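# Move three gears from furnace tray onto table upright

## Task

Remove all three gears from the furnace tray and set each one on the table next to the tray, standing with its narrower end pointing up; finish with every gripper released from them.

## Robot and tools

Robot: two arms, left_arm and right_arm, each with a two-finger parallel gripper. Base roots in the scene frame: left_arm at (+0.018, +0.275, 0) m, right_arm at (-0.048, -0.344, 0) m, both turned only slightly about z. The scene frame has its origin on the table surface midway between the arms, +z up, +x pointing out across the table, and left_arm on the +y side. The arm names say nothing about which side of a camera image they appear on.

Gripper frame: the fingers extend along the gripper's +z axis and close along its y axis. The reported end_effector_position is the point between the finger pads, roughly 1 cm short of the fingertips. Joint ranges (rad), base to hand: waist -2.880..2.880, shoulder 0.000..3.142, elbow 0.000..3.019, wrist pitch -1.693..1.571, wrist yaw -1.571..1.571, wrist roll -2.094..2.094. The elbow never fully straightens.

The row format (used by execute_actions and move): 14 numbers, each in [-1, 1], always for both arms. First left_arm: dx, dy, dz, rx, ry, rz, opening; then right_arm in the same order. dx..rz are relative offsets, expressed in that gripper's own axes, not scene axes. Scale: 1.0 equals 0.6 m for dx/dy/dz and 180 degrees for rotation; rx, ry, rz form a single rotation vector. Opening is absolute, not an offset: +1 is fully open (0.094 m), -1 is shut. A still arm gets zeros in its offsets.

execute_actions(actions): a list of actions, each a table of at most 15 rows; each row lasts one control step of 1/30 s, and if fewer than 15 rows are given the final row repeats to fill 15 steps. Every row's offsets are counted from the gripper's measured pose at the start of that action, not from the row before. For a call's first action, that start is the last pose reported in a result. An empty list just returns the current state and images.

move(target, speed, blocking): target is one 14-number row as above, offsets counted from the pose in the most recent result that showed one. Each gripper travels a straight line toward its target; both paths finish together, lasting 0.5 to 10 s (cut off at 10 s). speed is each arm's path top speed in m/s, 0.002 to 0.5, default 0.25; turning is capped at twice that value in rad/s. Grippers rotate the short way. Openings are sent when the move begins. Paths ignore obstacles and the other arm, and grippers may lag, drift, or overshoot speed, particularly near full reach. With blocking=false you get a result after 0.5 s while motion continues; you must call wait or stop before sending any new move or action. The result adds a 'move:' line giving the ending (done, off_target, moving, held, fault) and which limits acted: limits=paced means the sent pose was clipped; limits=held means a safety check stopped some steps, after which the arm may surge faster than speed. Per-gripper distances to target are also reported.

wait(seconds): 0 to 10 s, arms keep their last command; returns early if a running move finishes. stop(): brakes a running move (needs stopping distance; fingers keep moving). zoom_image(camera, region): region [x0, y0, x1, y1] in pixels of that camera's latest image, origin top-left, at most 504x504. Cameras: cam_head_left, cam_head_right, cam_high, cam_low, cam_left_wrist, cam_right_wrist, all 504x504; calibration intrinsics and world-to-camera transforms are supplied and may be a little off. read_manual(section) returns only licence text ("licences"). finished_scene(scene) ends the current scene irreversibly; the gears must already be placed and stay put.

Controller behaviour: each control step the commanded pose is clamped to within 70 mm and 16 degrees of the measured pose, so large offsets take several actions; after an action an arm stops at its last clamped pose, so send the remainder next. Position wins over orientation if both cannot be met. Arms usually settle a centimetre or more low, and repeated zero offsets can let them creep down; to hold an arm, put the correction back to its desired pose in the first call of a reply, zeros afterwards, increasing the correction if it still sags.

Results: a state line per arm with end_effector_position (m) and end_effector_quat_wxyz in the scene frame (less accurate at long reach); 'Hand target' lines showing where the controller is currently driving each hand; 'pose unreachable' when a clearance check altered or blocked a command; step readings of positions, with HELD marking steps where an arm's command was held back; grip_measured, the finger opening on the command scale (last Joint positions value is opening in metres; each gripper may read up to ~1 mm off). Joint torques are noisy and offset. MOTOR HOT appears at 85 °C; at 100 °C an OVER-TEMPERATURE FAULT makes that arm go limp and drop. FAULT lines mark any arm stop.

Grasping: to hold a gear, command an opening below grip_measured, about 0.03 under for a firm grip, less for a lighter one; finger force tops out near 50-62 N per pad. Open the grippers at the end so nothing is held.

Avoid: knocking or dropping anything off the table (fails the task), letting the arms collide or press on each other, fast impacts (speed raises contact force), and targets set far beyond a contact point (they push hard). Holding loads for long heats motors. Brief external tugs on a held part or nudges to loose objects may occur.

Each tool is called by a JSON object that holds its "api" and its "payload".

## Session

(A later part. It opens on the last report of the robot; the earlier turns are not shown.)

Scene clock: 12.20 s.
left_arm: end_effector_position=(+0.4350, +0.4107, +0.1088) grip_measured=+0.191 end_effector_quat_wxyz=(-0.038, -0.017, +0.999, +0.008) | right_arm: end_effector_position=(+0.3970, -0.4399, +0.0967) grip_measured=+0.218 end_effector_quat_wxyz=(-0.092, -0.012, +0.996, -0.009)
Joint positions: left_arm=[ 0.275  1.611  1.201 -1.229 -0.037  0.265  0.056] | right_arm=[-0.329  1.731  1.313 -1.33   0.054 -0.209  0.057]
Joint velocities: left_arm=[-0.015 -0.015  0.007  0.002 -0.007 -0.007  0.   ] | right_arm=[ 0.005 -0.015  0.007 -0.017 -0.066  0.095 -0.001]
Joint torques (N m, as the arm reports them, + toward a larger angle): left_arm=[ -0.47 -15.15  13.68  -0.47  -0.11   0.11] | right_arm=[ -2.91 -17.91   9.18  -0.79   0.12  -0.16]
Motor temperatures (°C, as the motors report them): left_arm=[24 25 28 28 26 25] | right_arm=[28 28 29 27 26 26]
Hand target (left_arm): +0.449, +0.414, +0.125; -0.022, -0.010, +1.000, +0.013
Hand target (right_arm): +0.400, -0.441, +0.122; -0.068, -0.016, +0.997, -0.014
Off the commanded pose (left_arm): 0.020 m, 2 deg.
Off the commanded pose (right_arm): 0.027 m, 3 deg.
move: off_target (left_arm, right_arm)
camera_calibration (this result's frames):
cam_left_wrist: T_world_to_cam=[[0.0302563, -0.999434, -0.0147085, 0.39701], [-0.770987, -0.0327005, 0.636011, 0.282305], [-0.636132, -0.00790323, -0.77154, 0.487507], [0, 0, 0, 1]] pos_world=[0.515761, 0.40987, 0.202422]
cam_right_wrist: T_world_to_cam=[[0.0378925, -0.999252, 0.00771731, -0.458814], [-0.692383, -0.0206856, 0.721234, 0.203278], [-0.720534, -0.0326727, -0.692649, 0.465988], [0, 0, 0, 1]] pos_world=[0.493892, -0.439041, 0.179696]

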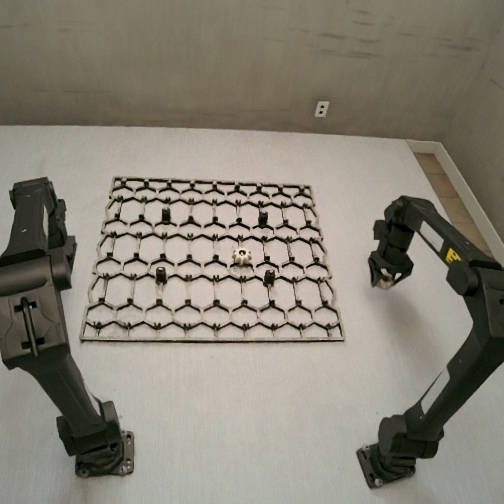

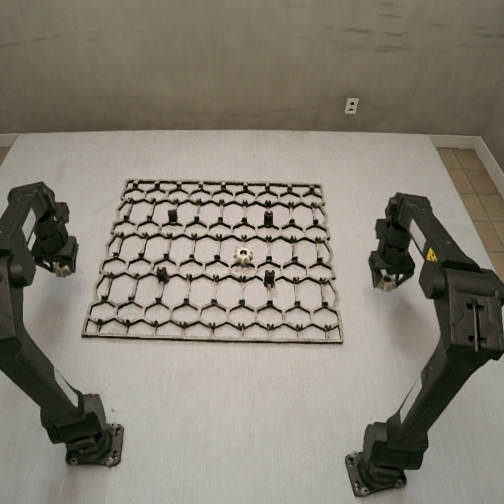

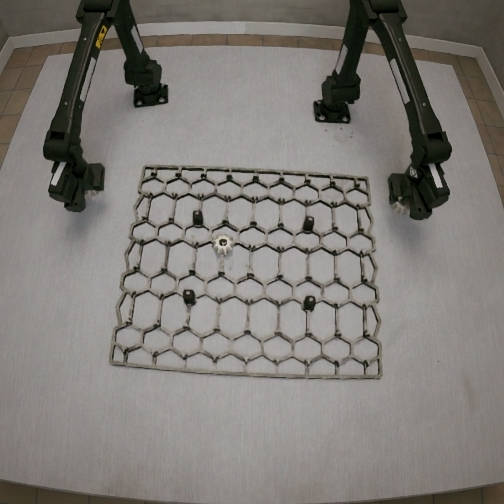

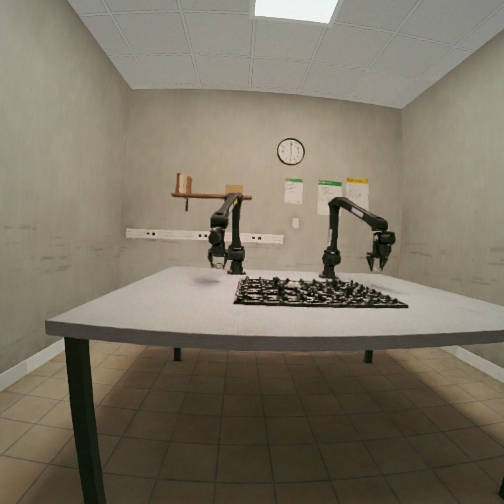

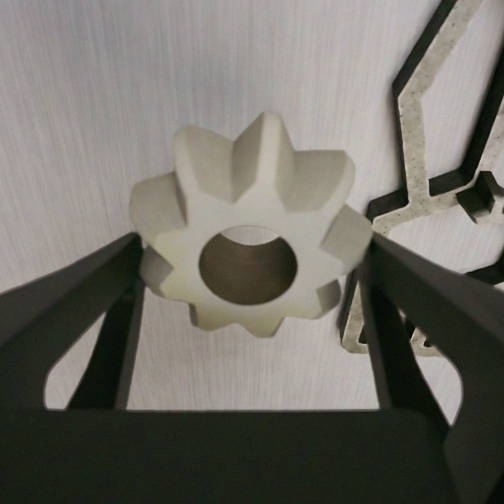

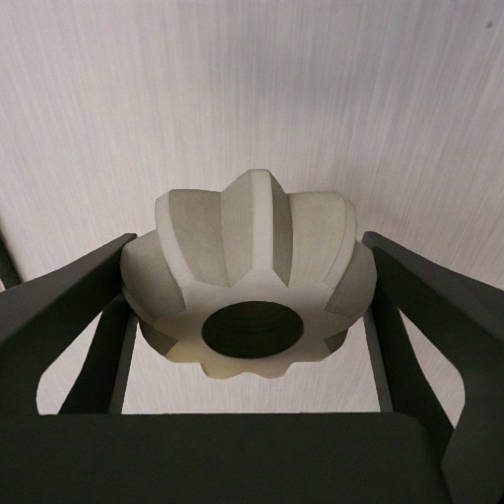

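{"api": "move", "payload": {"target": [0,0,0.15,0,-0.03,0,0.05, 0,0,0.13,0,-0.065,0,0.08], "speed": 0.1}}

Scene clock: 13.67 s.
left_arm: end_effector_position=(+0.4235, +0.4063, +0.0194) grip_measured=+0.191 end_effector_quat_wxyz=(+0.002, -0.015, +1.000, +0.008) | right_arm: end_effector_position=(+0.3828, -0.4322, +0.0195) grip_measured=+0.218 end_effector_quat_wxyz=(-0.002, -0.017, +1.000, -0.006)
Joint positions: left_arm=[ 0.282  1.663  0.996 -0.897 -0.015  0.278  0.056] | right_arm=[-0.334  1.696  1.042 -0.917  0.013 -0.229  0.057]
Joint velocities: left_arm=[-0.024  0.005 -0.002 -0.007 -0.007  0.037 -0.001] | right_arm=[ 0.005 -0.005 -0.012  0.007  0.007 -0.022  0.   ]
Joint torques (N m, as the arm reports them, + toward a larger angle): left_arm=[  1.05 -13.6    9.03   0.75   0.1    0.07] | right_arm=[ -4.39 -13.94   6.53   1.15  -0.02  -0.25]
Motor temperatures (°C, as the motors report them): left_arm=[24 25 28 28 26 25] | right_arm=[28 28 29 27 26 26]
Hand target (left_arm): +0.429, +0.413, +0.019; +0.009, -0.016, +1.000, +0.008
Hand target (right_arm): +0.383, -0.441, +0.020; +0.009, -0.012, +1.000, -0.008
Off the commanded pose (left_arm): 0.007 m, 1 deg.
Off the commanded pose (right_arm): 0.009 m, 1 deg.
move: done
camera_calibration (this result's frames):
cam_left_wrist: T_world_to_cam=[[0.025946, -0.999571, -0.0136192, 0.393432], [-0.818855, -0.0290659, 0.573263, 0.350196], [-0.573413, -0.00372171, -0.819258, 0.383836], [0, 0, 0, 1]] pos_world=[0.496649, 0.40487, 0.119065]
cam_right_wrist: T_world_to_cam=[[0.0488541, -0.998774, 0.00798216, -0.453932], [-0.810817, -0.034991, 0.584253, 0.291082], [-0.583258, -0.0350153, -0.811532, 0.351368], [0, 0, 0, 1]] pos_world=[0.463129, -0.430887, 0.118705]

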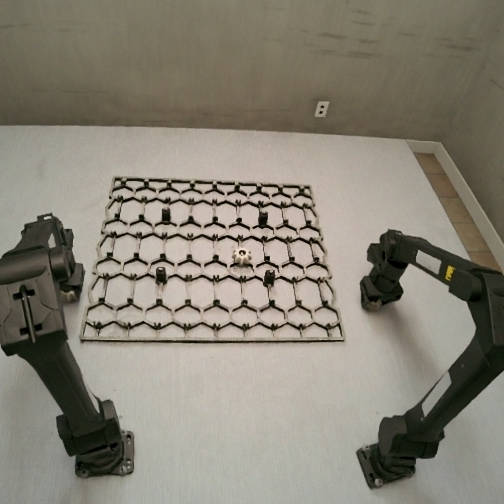

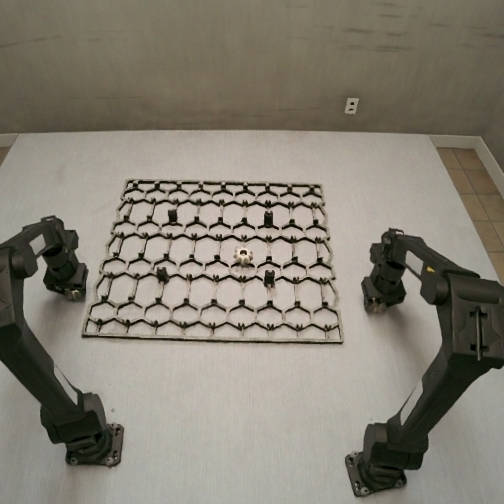

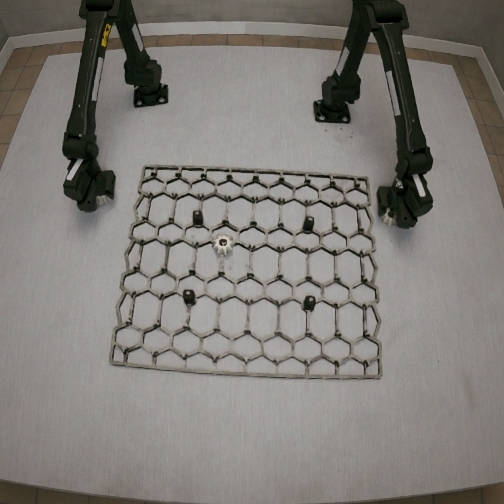

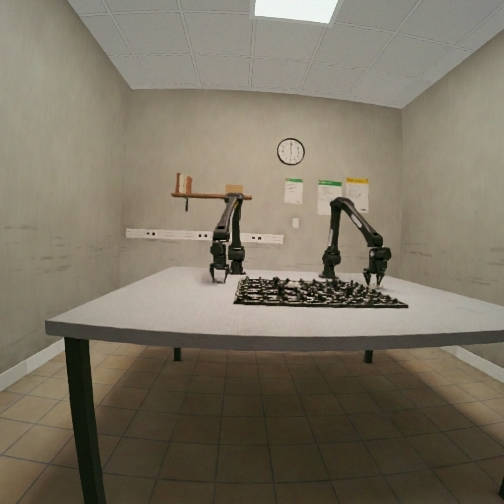

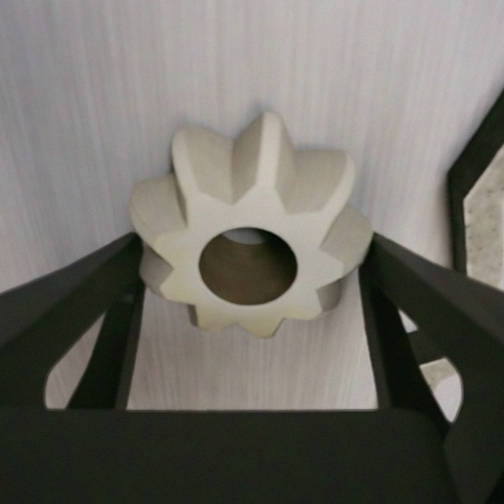

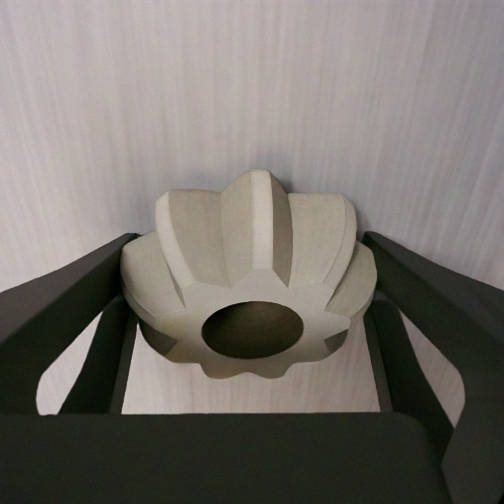

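{"api": "move", "payload": {"target": [0,0,0,0,0,0,0.6, 0,0,0,0,0,0,0.7]}}

{"api": "move", "payload": {"target": [0,0,-0.15,0,0,0,0.6, 0,0,-0.15,0,0,0,0.7], "speed": 0.2}}

{"api": "move", "payload": {"target": [0,0,-0.03,0,0,0,0.6, -0.27,0.6,-0.1,0,0,0,0.7], "speed": 0.35}}

Scene clock: 14.53 s.
left_arm: end_effector_position=(+0.4231, +0.4061, +0.0191) grip_measured=+0.598 end_effector_quat_wxyz=(+0.001, -0.015, +1.000, +0.008) | right_arm: end_effector_position=(+0.3828, -0.4322, +0.0195) grip_measured=+0.698 end_effector_quat_wxyz=(-0.002, -0.018, +1.000, -0.006)
Joint positions: left_arm=[ 0.282  1.663  0.995 -0.897 -0.015  0.278  0.075] | right_arm=[-0.334  1.696  1.042 -0.917  0.013 -0.23   0.08 ]
Joint velocities: left_arm=[ 0.015 -0.015  0.007 -0.002 -0.022  0.022  0.001] | right_arm=[-0.015 -0.005  0.007 -0.022 -0.051  0.037 -0.001]
Joint torques (N m, as the arm reports them, + toward a larger angle): left_arm=[ -0.62 -14.53   8.13   0.22  -0.1    0.  ] | right_arm=[ -2.54 -12.84   7.05  -0.01   0.02  -0.08]
Motor temperatures (°C, as the motors report them): left_arm=[24 25 28 28 26 25] | right_arm=[28 28 29 27 26 26]
Hand target (left_arm): +0.423, +0.406, +0.019; +0.001, -0.015, +1.000, +0.008
Hand target (right_arm): +0.383, -0.432, +0.020; -0.002, -0.017, +1.000, -0.006
Off the commanded pose (left_arm): 0.000 m, 0 deg.
Off the commanded pose (right_arm): 0.000 m, 0 deg.
move: done
camera_calibration (this result's frames):
cam_left_wrist: T_world_to_cam=[[0.0255548, -0.999583, -0.0134084, 0.393494], [-0.818446, -0.0286218, 0.57387, 0.349673], [-0.574015, -0.00369112, -0.818836, 0.383681], [0, 0, 0, 1]] pos_world=[0.496371, 0.404754, 0.118781]
cam_right_wrist: T_world_to_cam=[[0.0496161, -0.998736, 0.00797944, -0.454208], [-0.810784, -0.0356109, 0.584261, 0.290801], [-0.583239, -0.0354584, -0.811526, 0.35117], [0, 0, 0, 1]] pos_world=[0.463129, -0.430826, 0.118704]

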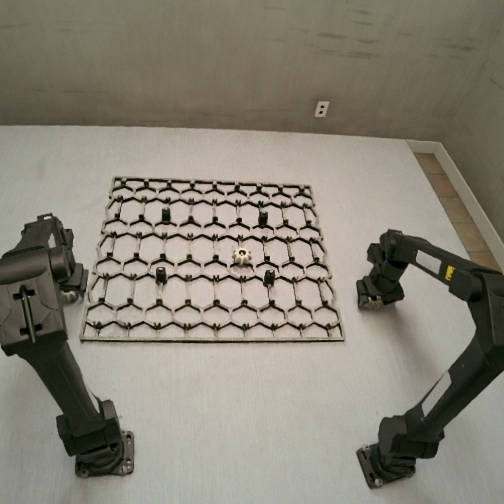

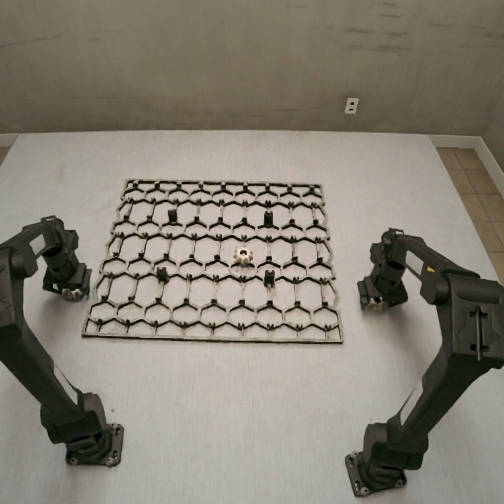

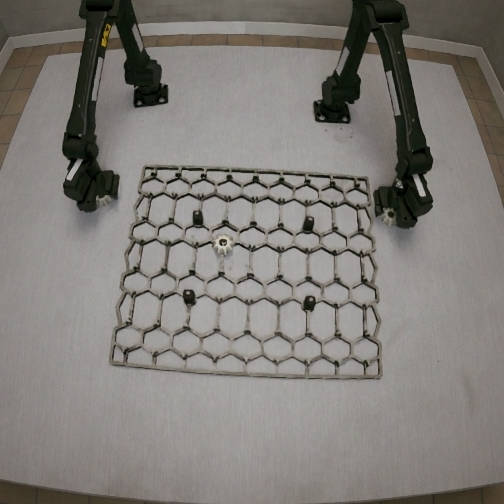

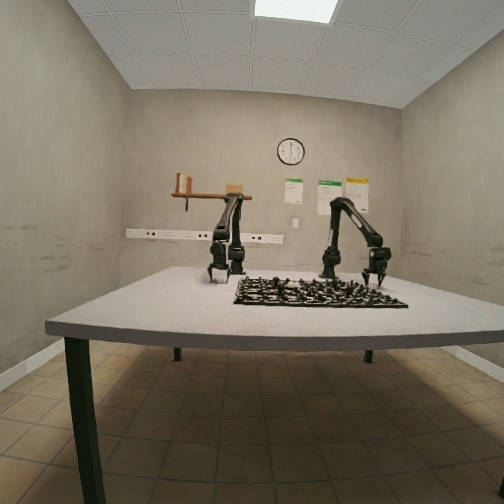

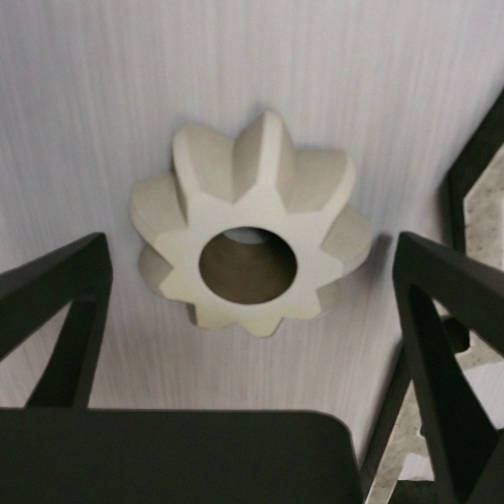

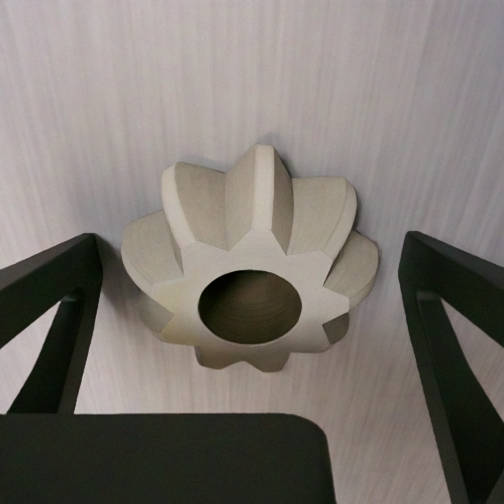

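Scene clock: 15.43 s.
left_arm: end_effector_position=(+0.4143, +0.4034, +0.1018) grip_measured=+0.598 end_effector_quat_wxyz=(-0.004, -0.015, +1.000, +0.006) | right_arm: end_effector_position=(+0.3664, -0.4289, +0.0911) grip_measured=+0.699 end_effector_quat_wxyz=(-0.024, -0.018, +1.000, -0.002)
Joint positions: left_arm=[ 0.282  1.526  1.081 -1.13  -0.015  0.278  0.075] | right_arm=[-0.334  1.579  1.112 -1.149  0.013 -0.23   0.08 ]
Joint velocities: left_arm=[-0.005 -0.005  0.007 -0.022  0.007  0.007  0.   ] | right_arm=[-0.015 -0.005  0.007  0.007 -0.037  0.051 -0.001]
Joint torques (N m, as the arm reports them, + toward a larger angle): left_arm=[ -0.7  -13.58  11.83  -0.21  -0.13   0.03] | right_arm=[ -2.62 -13.13  11.65  -0.72   0.03  -0.07]
Motor temperatures (°C, as the motors report them): left_arm=[24 25 28 28 26 25] | right_arm=[28 28 30 27 26 26]
Hand target (left_arm): +0.422, +0.404, +0.110; +0.001, -0.015, +1.000, +0.008
Hand target (right_arm): +0.382, -0.431, +0.110; -0.001, -0.018, +1.000, -0.006
Off the commanded pose (left_arm): 0.011 m, 1 deg.
Off the commanded pose (right_arm): 0.025 m, 3 deg.
move: off_target (left_arm, right_arm)
camera_calibration (this result's frames):
cam_left_wrist: T_world_to_cam=[[0.0254334, -0.999622, -0.0104386, 0.391794], [-0.81256, -0.0267543, 0.582263, 0.290919], [-0.582322, -0.00632692, -0.812934, 0.450165], [0, 0, 0, 1]] pos_world=[0.488565, 0.402277, 0.200653]
cam_right_wrist: T_world_to_cam=[[0.0497281, -0.998759, -0.00291074, -0.449796], [-0.784205, -0.0408499, 0.619155, 0.220668], [-0.618505, -0.0285068, -0.785263, 0.413279], [0, 0, 0, 1]] pos_world=[0.451032, -0.428442, 0.186595]

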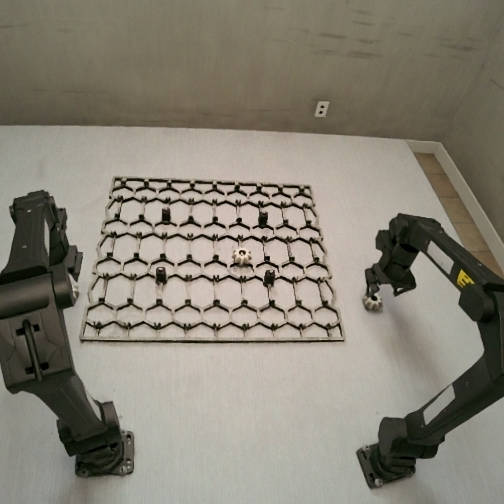

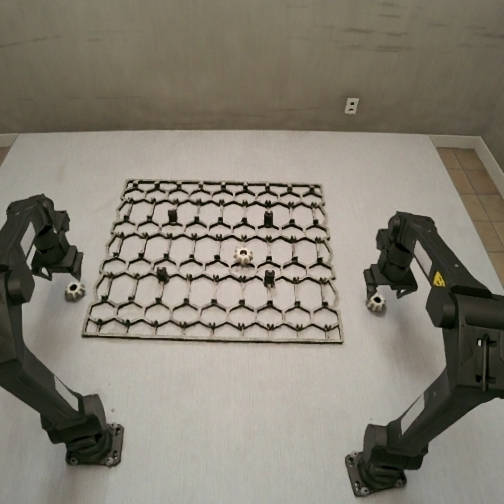

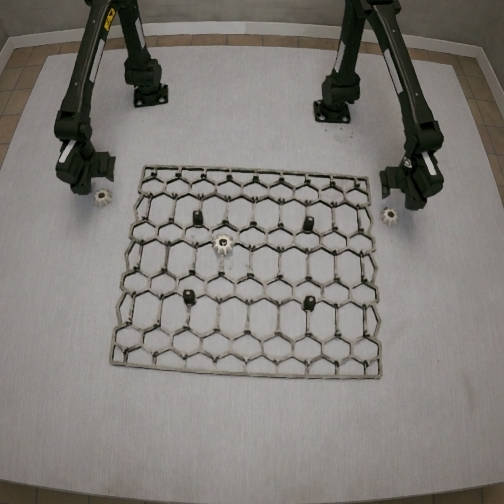

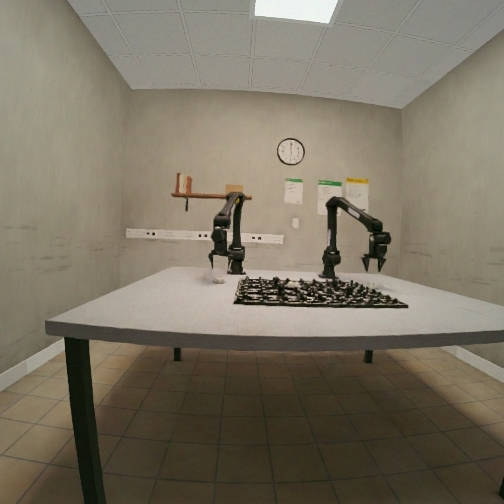

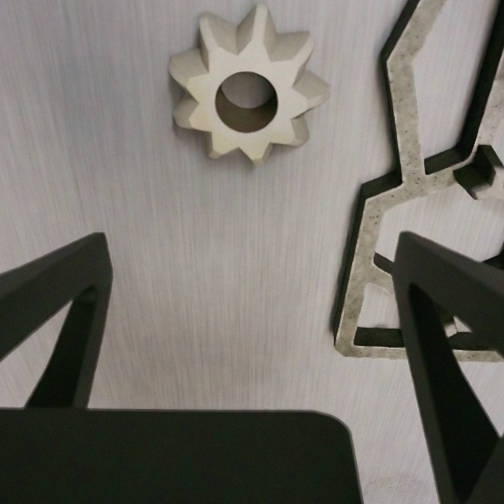

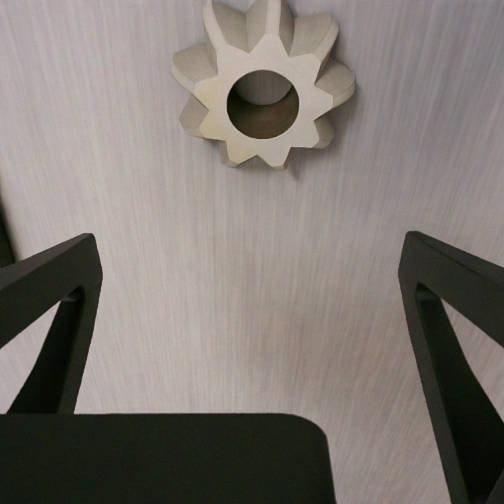

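Scene clock: 17.17 s.
left_arm: end_effector_position=(+0.4058, +0.4006, +0.1025) grip_measured=+0.598 end_effector_quat_wxyz=(-0.021, -0.014, +1.000, +0.001) | right_arm: end_effector_position=(+0.5008, -0.0674, +0.1297) grip_measured=+0.699 end_effector_quat_wxyz=(-0.042, -0.026, +0.999, -0.005)
Joint positions: left_arm=[ 0.282  1.524  1.081 -1.167 -0.015  0.278  0.075] | right_arm=[ 0.322  2.052  1.894 -1.493 -0.026  0.407  0.08 ]
Joint velocities: left_arm=[ 0.024  0.005  0.007 -0.007 -0.022  0.022  0.   ] | right_arm=[-0.005 -0.005  0.007 -0.002  0.007  0.095 -0.001]
Joint torques (N m, as the arm reports them, + toward a larger angle): left_arm=[ -0.35 -14.63  11.89  -0.53  -0.1    0.  ] | right_arm=[ -3.96 -20.03  14.12  -0.83   0.03   0.01]
Motor temperatures (°C, as the motors report them): left_arm=[24 25 28 28 26 25] | right_arm=[28 28 30 27 26 26]
Hand target (left_arm): +0.414, +0.403, +0.120; -0.004, -0.015, +1.000, +0.006
Hand target (right_arm): +0.518, -0.063, +0.147; -0.022, -0.018, +1.000, +0.005
Off the commanded pose (left_arm): 0.019 m, 2 deg.
Off the commanded pose (right_arm): 0.022 m, 2 deg.
move: off_target (left_arm, right_arm)
camera_calibration (this result's frames):
cam_left_wrist: T_world_to_cam=[[0.0252475, -0.999681, -0.000674222, 0.388409], [-0.792627, -0.0204292, 0.609364, 0.270043], [-0.609184, -0.0148505, -0.79289, 0.458082], [0, 0, 0, 1]] pos_world=[0.483293, 0.400604, 0.198916]
cam_right_wrist: T_world_to_cam=[[0.0671361, -0.997741, 0.00223188, -0.104578], [-0.760502, -0.0497245, 0.647428, 0.300757], [-0.645855, -0.0451631, -0.762123, 0.546608], [0, 0, 0, 1]] pos_world=[0.588777, -0.0646999, 0.222097]

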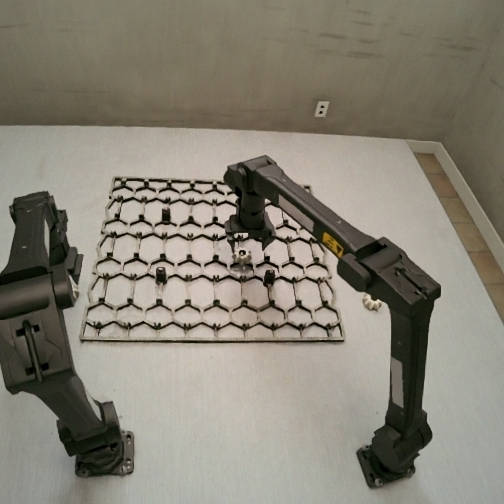

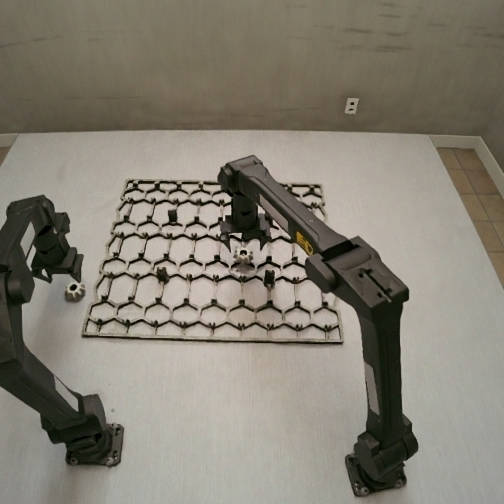

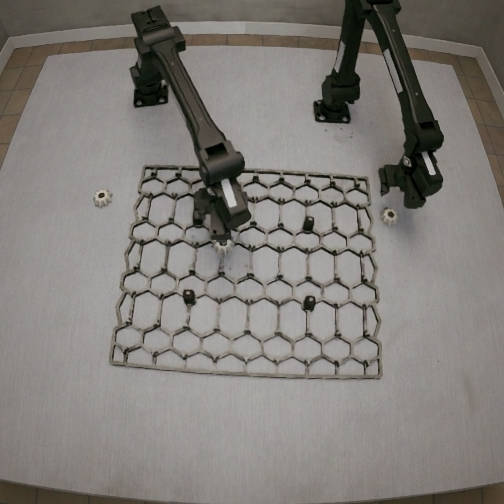

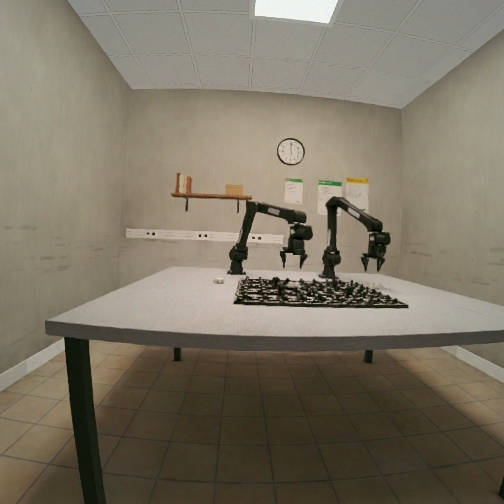

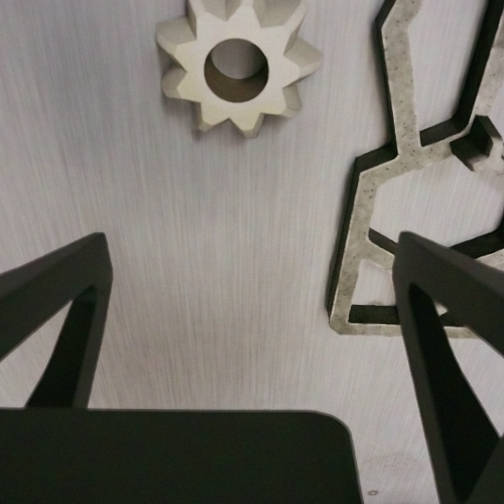

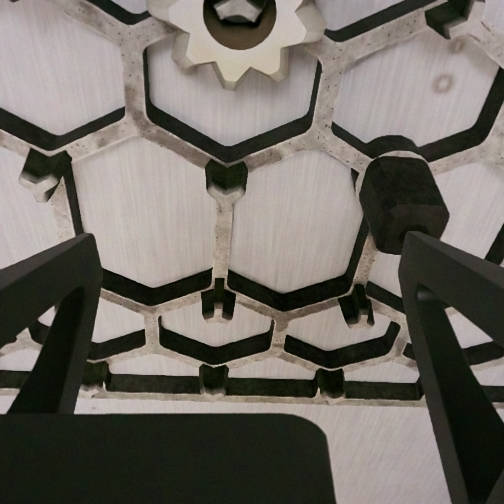

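{"api": "move", "payload": {"target": [0,0,-0.03,0,0,0,0.6, -0.08,0.008,0.075,0,-0.03,0,0.7], "speed": 0.15}}

Scene clock: 18.27 s.
left_arm: end_effector_position=(+0.3971, +0.3979, +0.1031) grip_measured=+0.598 end_effector_quat_wxyz=(-0.038, -0.014, +0.999, -0.004) | right_arm: end_effector_position=(+0.5336, -0.0575, +0.0743) grip_measured=+0.699 end_effector_quat_wxyz=(-0.007, -0.027, +1.000, -0.008)
Joint positions: left_arm=[ 0.282  1.524  1.081 -1.204 -0.015  0.278  0.075] | right_arm=[ 0.322  2.139  1.894 -1.345  0.008  0.407  0.08 ]
Joint velocities: left_arm=[-0.005 -0.005 -0.027 -0.012 -0.022 -0.007 -0.001] | right_arm=[-0.015 -0.015  0.002 -0.002 -0.066 -0.022 -0.   ]
Joint torques (N m, as the arm reports them, + toward a larger angle): left_arm=[ -0.57 -14.89  11.8   -0.52  -0.09   0.06] | right_arm=[ -4.59 -21.93  10.24   0.18   0.25  -0.21]
Motor temperatures (°C, as the motors report them): left_arm=[24 25 28 28 26 25] | right_arm=[28 28 30 27 26 26]
Hand target (left_arm): +0.406, +0.400, +0.121; -0.021, -0.014, +1.000, +0.001
Hand target (right_arm): +0.544, -0.061, +0.081; +0.006, -0.026, +1.000, -0.004
Off the commanded pose (left_arm): 0.020 m, 2 deg.
Off the commanded pose (right_arm): 0.013 m, 2 deg.
move: off_target (left_arm, right_arm)
camera_calibration (this result's frames):
cam_left_wrist: T_world_to_cam=[[0.0254053, -0.999631, 0.00962149, 0.384738], [-0.770643, -0.0134533, 0.637125, 0.248435], [-0.636761, -0.0236011, -0.7707, 0.465334], [0, 0, 0, 1]] pos_world=[0.477986, 0.398921, 0.196647]
cam_right_wrist: T_world_to_cam=[[0.068388, -0.997606, 0.0102553, -0.0980873], [-0.802986, -0.0489403, 0.593985, 0.388747], [-0.592061, -0.0488563, -0.804411, 0.500206], [0, 0, 0, 1]] pos_world=[0.615019, -0.0543888, 0.172468]

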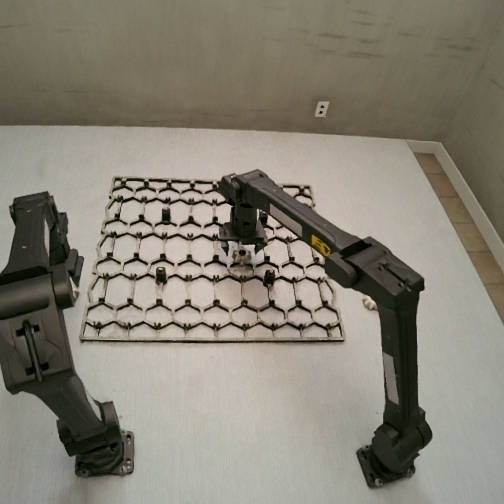

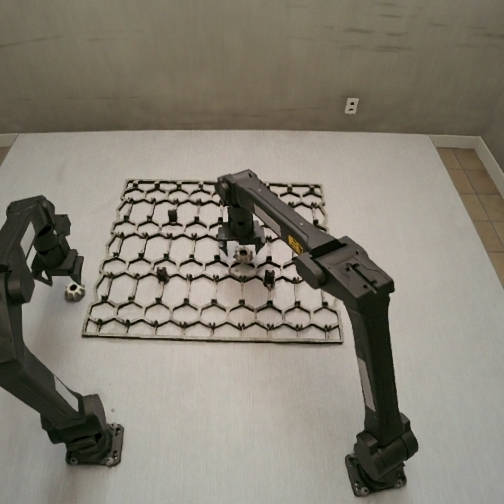

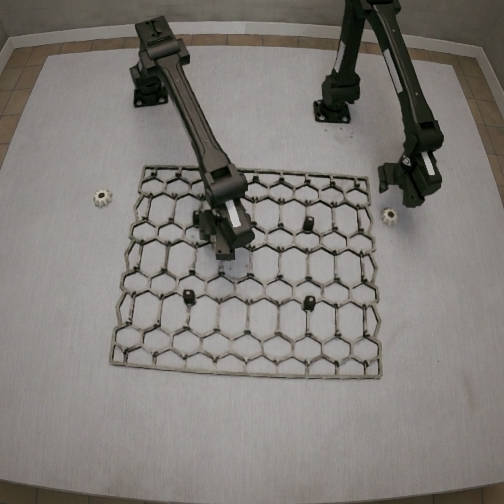

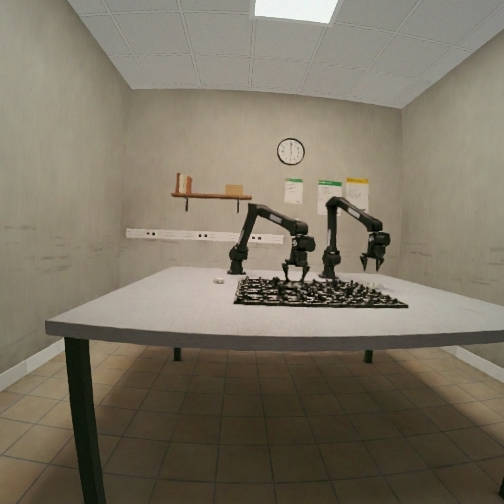

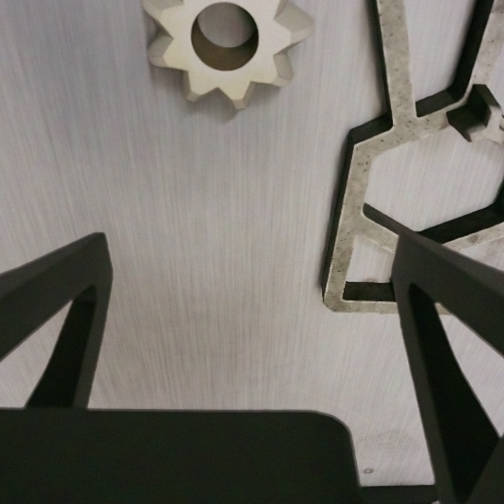

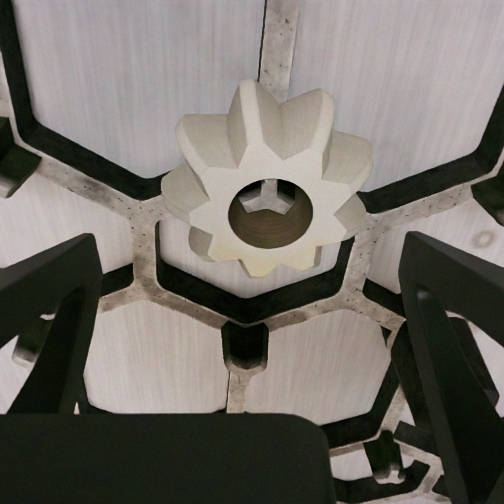

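{"api": "move", "payload": {"target": [0,0,0,0,0,0,0.6, -0.012,-0.01,0.078,0,0,0,0.7], "speed": 0.07}}

{"api": "move", "payload": {"target": [0,0,0,0,0,0,0.6, 0,0,0,0,0,0,0.05]}}

Scene clock: 19.40 s.
left_arm: end_effector_position=(+0.3971, +0.3979, +0.1031) grip_measured=+0.598 end_effector_quat_wxyz=(-0.038, -0.014, +0.999, -0.004) | right_arm: end_effector_position=(+0.5384, -0.0561, +0.0422) grip_measured=+0.699 end_effector_quat_wxyz=(+0.000, -0.028, +1.000, -0.004)
Joint positions: left_arm=[ 0.282  1.524  1.081 -1.204 -0.015  0.278  0.075] | right_arm=[ 0.32   2.167  1.854 -1.261  0.007  0.403  0.08 ]
Joint velocities: left_arm=[ 0.005 -0.015 -0.017 -0.017 -0.022  0.007 -0.001] | right_arm=[ 0.005 -0.005  0.017  0.007  0.022  0.051 -0.001]
Joint torques (N m, as the arm reports them, + toward a larger angle): left_arm=[ -0.43 -13.39   9.26   0.01  -0.09   0.01] | right_arm=[ -4.65 -19.66   7.77  -0.02   0.06  -0.21]
Motor temperatures (°C, as the motors report them): left_arm=[24 25 28 28 26 25] | right_arm=[28 28 30 27 26 26]
Hand target (left_arm): +0.397, +0.398, +0.103; -0.038, -0.014, +0.999, -0.004
Hand target (right_arm): +0.540, -0.064, +0.027; -0.008, -0.027, +1.000, -0.008
Off the commanded pose (left_arm): 0.000 m, 0 deg.
Off the commanded pose (right_arm): 0.017 m, 1 deg.
move: off_target (right_arm)
camera_calibration (this result's frames):
cam_left_wrist: T_world_to_cam=[[0.0254053, -0.999631, 0.00962149, 0.384738], [-0.770643, -0.0134533, 0.637125, 0.248435], [-0.636761, -0.0236011, -0.7707, 0.465334], [0, 0, 0, 1]] pos_world=[0.477986, 0.398921, 0.196647]
cam_right_wrist: T_world_to_cam=[[0.0709425, -0.997476, 0.00283555, -0.0976982], [-0.811856, -0.0560887, 0.581158, 0.4167], [-0.579532, -0.0435308, -0.813786, 0.471298], [0, 0, 0, 1]] pos_world=[0.618364, -0.0535635, 0.141644]

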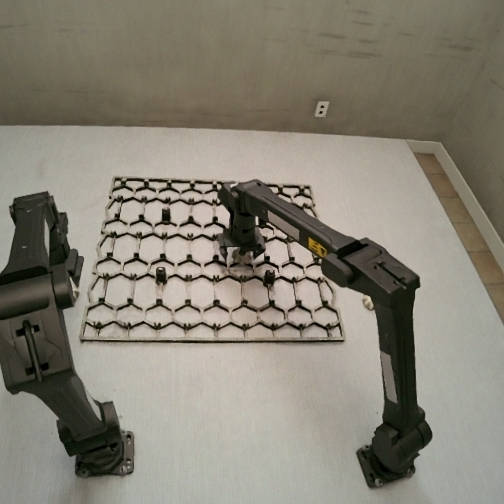

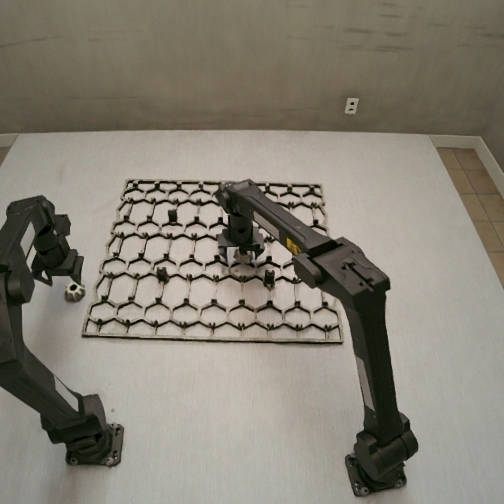

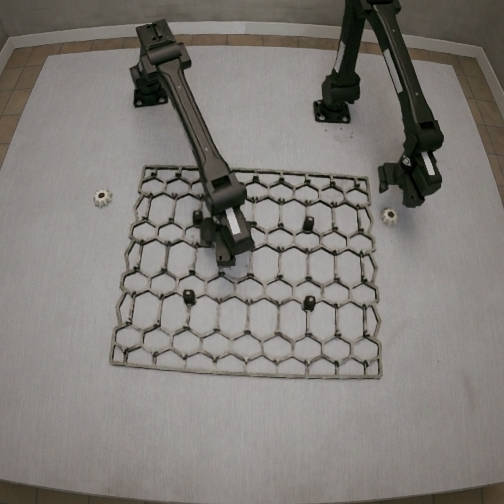

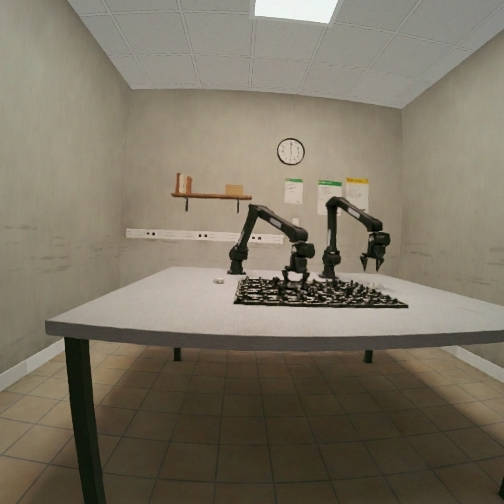

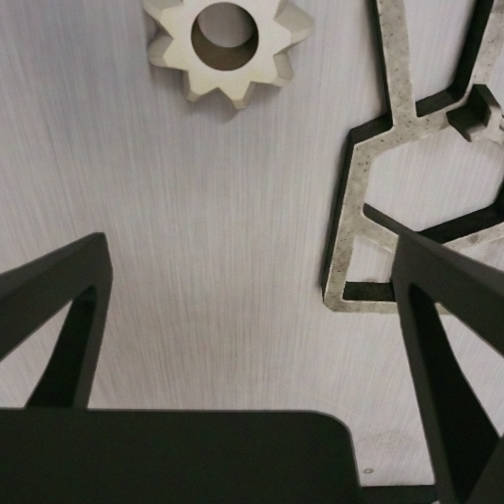

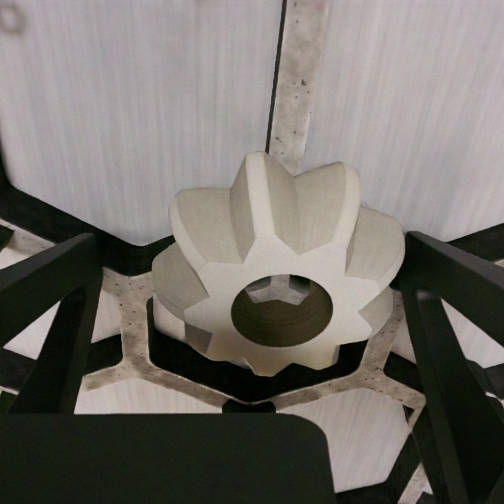

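Scene clock: 19.90 s.
left_arm: end_effector_position=(+0.3970, +0.3979, +0.1031) grip_measured=+0.598 end_effector_quat_wxyz=(-0.039, -0.014, +0.999, -0.004) | right_arm: end_effector_position=(+0.5389, -0.0601, +0.0421) grip_measured=+0.203 end_effector_quat_wxyz=(-0.001, -0.026, +1.000, -0.007)
Joint positions: left_arm=[ 0.282  1.524  1.081 -1.204 -0.015  0.278  0.075] | right_arm=[ 0.316  2.167  1.854 -1.266  0.012  0.404  0.057]
Joint velocities: left_arm=[-0.005 -0.005  0.002  0.002  0.022  0.007 -0.   ] | right_arm=[ 0.005 -0.015 -0.027  0.002 -0.095 -0.037 -0.001]
Joint torques (N m, as the arm reports them, + toward a larger angle): left_arm=[ -0.61 -13.91   9.09   0.06  -0.08   0.04] | right_arm=[ -3.09 -21.     8.55   0.35  -0.06  -0.07]
Motor temperatures (°C, as the motors report them): left_arm=[24 25 28 28 26 25] | right_arm=[28 28 30 27 26 26]
Hand target (left_arm): +0.397, +0.398, +0.103; -0.039, -0.014, +0.999, -0.004
Hand target (right_arm): +0.538, -0.056, +0.042; +0.000, -0.028, +1.000, -0.004
Off the commanded pose (left_arm): 0.000 m, 0 deg.
Off the commanded pose (right_arm): 0.004 m, 1 deg.
move: done
camera_calibration (this result's frames):
cam_left_wrist: T_world_to_cam=[[0.0254088, -0.99963, 0.00972758, 0.384699], [-0.770411, -0.0133798, 0.637407, 0.248211], [-0.637041, -0.02369, -0.770466, 0.465405], [0, 0, 0, 1]] pos_world=[0.477931, 0.398903, 0.196625]
cam_right_wrist: T_world_to_cam=[[0.0652747, -0.997826, 0.00909863, -0.0989402], [-0.810545, -0.0477006, 0.583731, 0.416594], [-0.582028, -0.0454777, -0.811896, 0.472427], [0, 0, 0, 1]] pos_world=[0.619092, -0.0573684, 0.141283]

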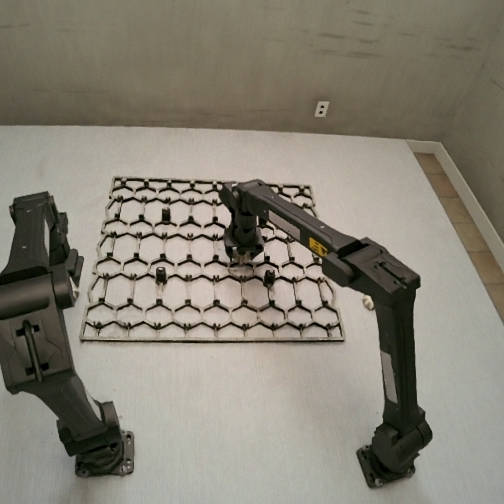

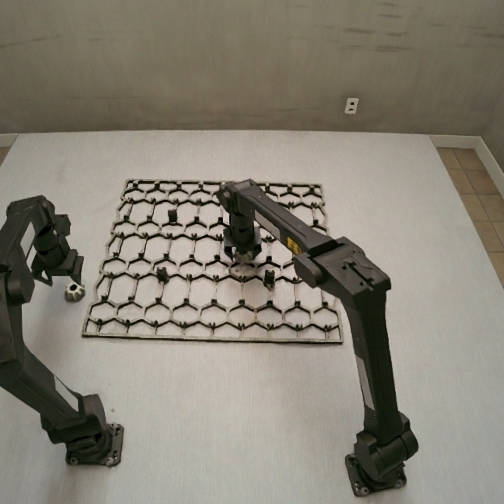

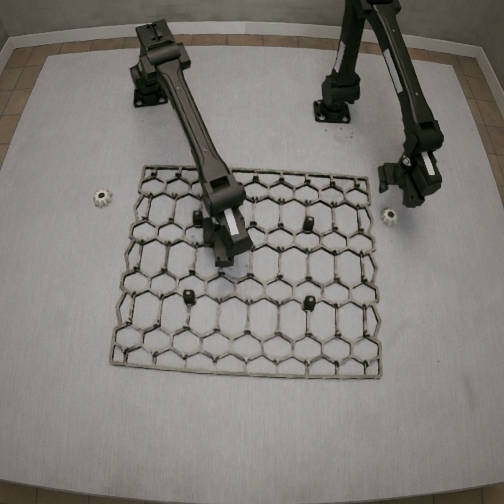

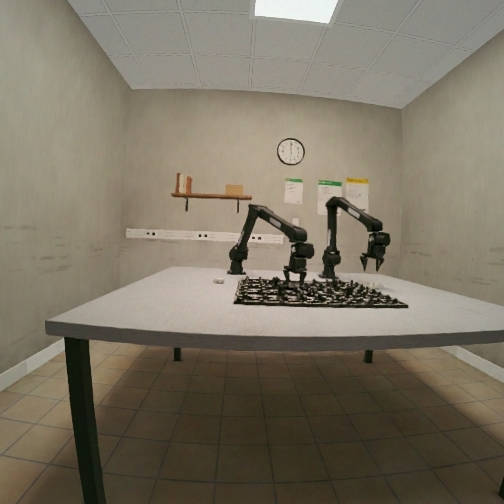

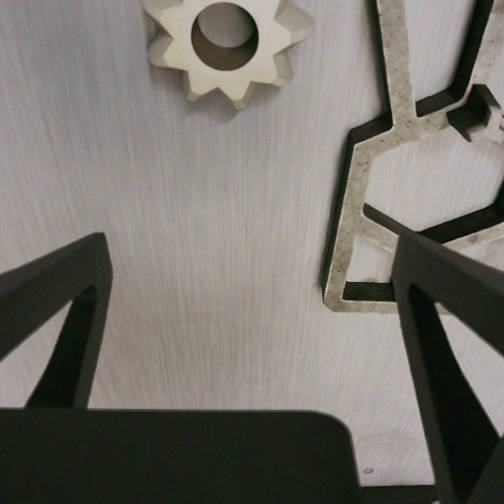

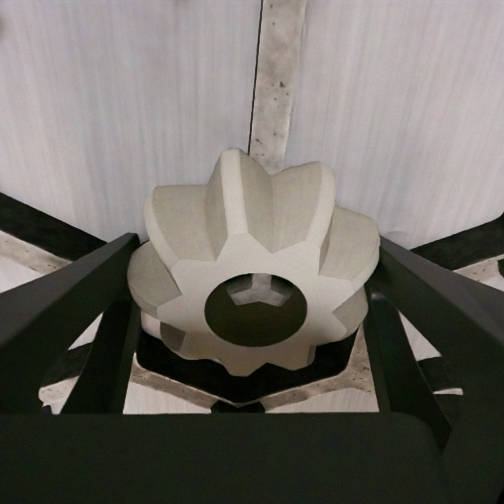

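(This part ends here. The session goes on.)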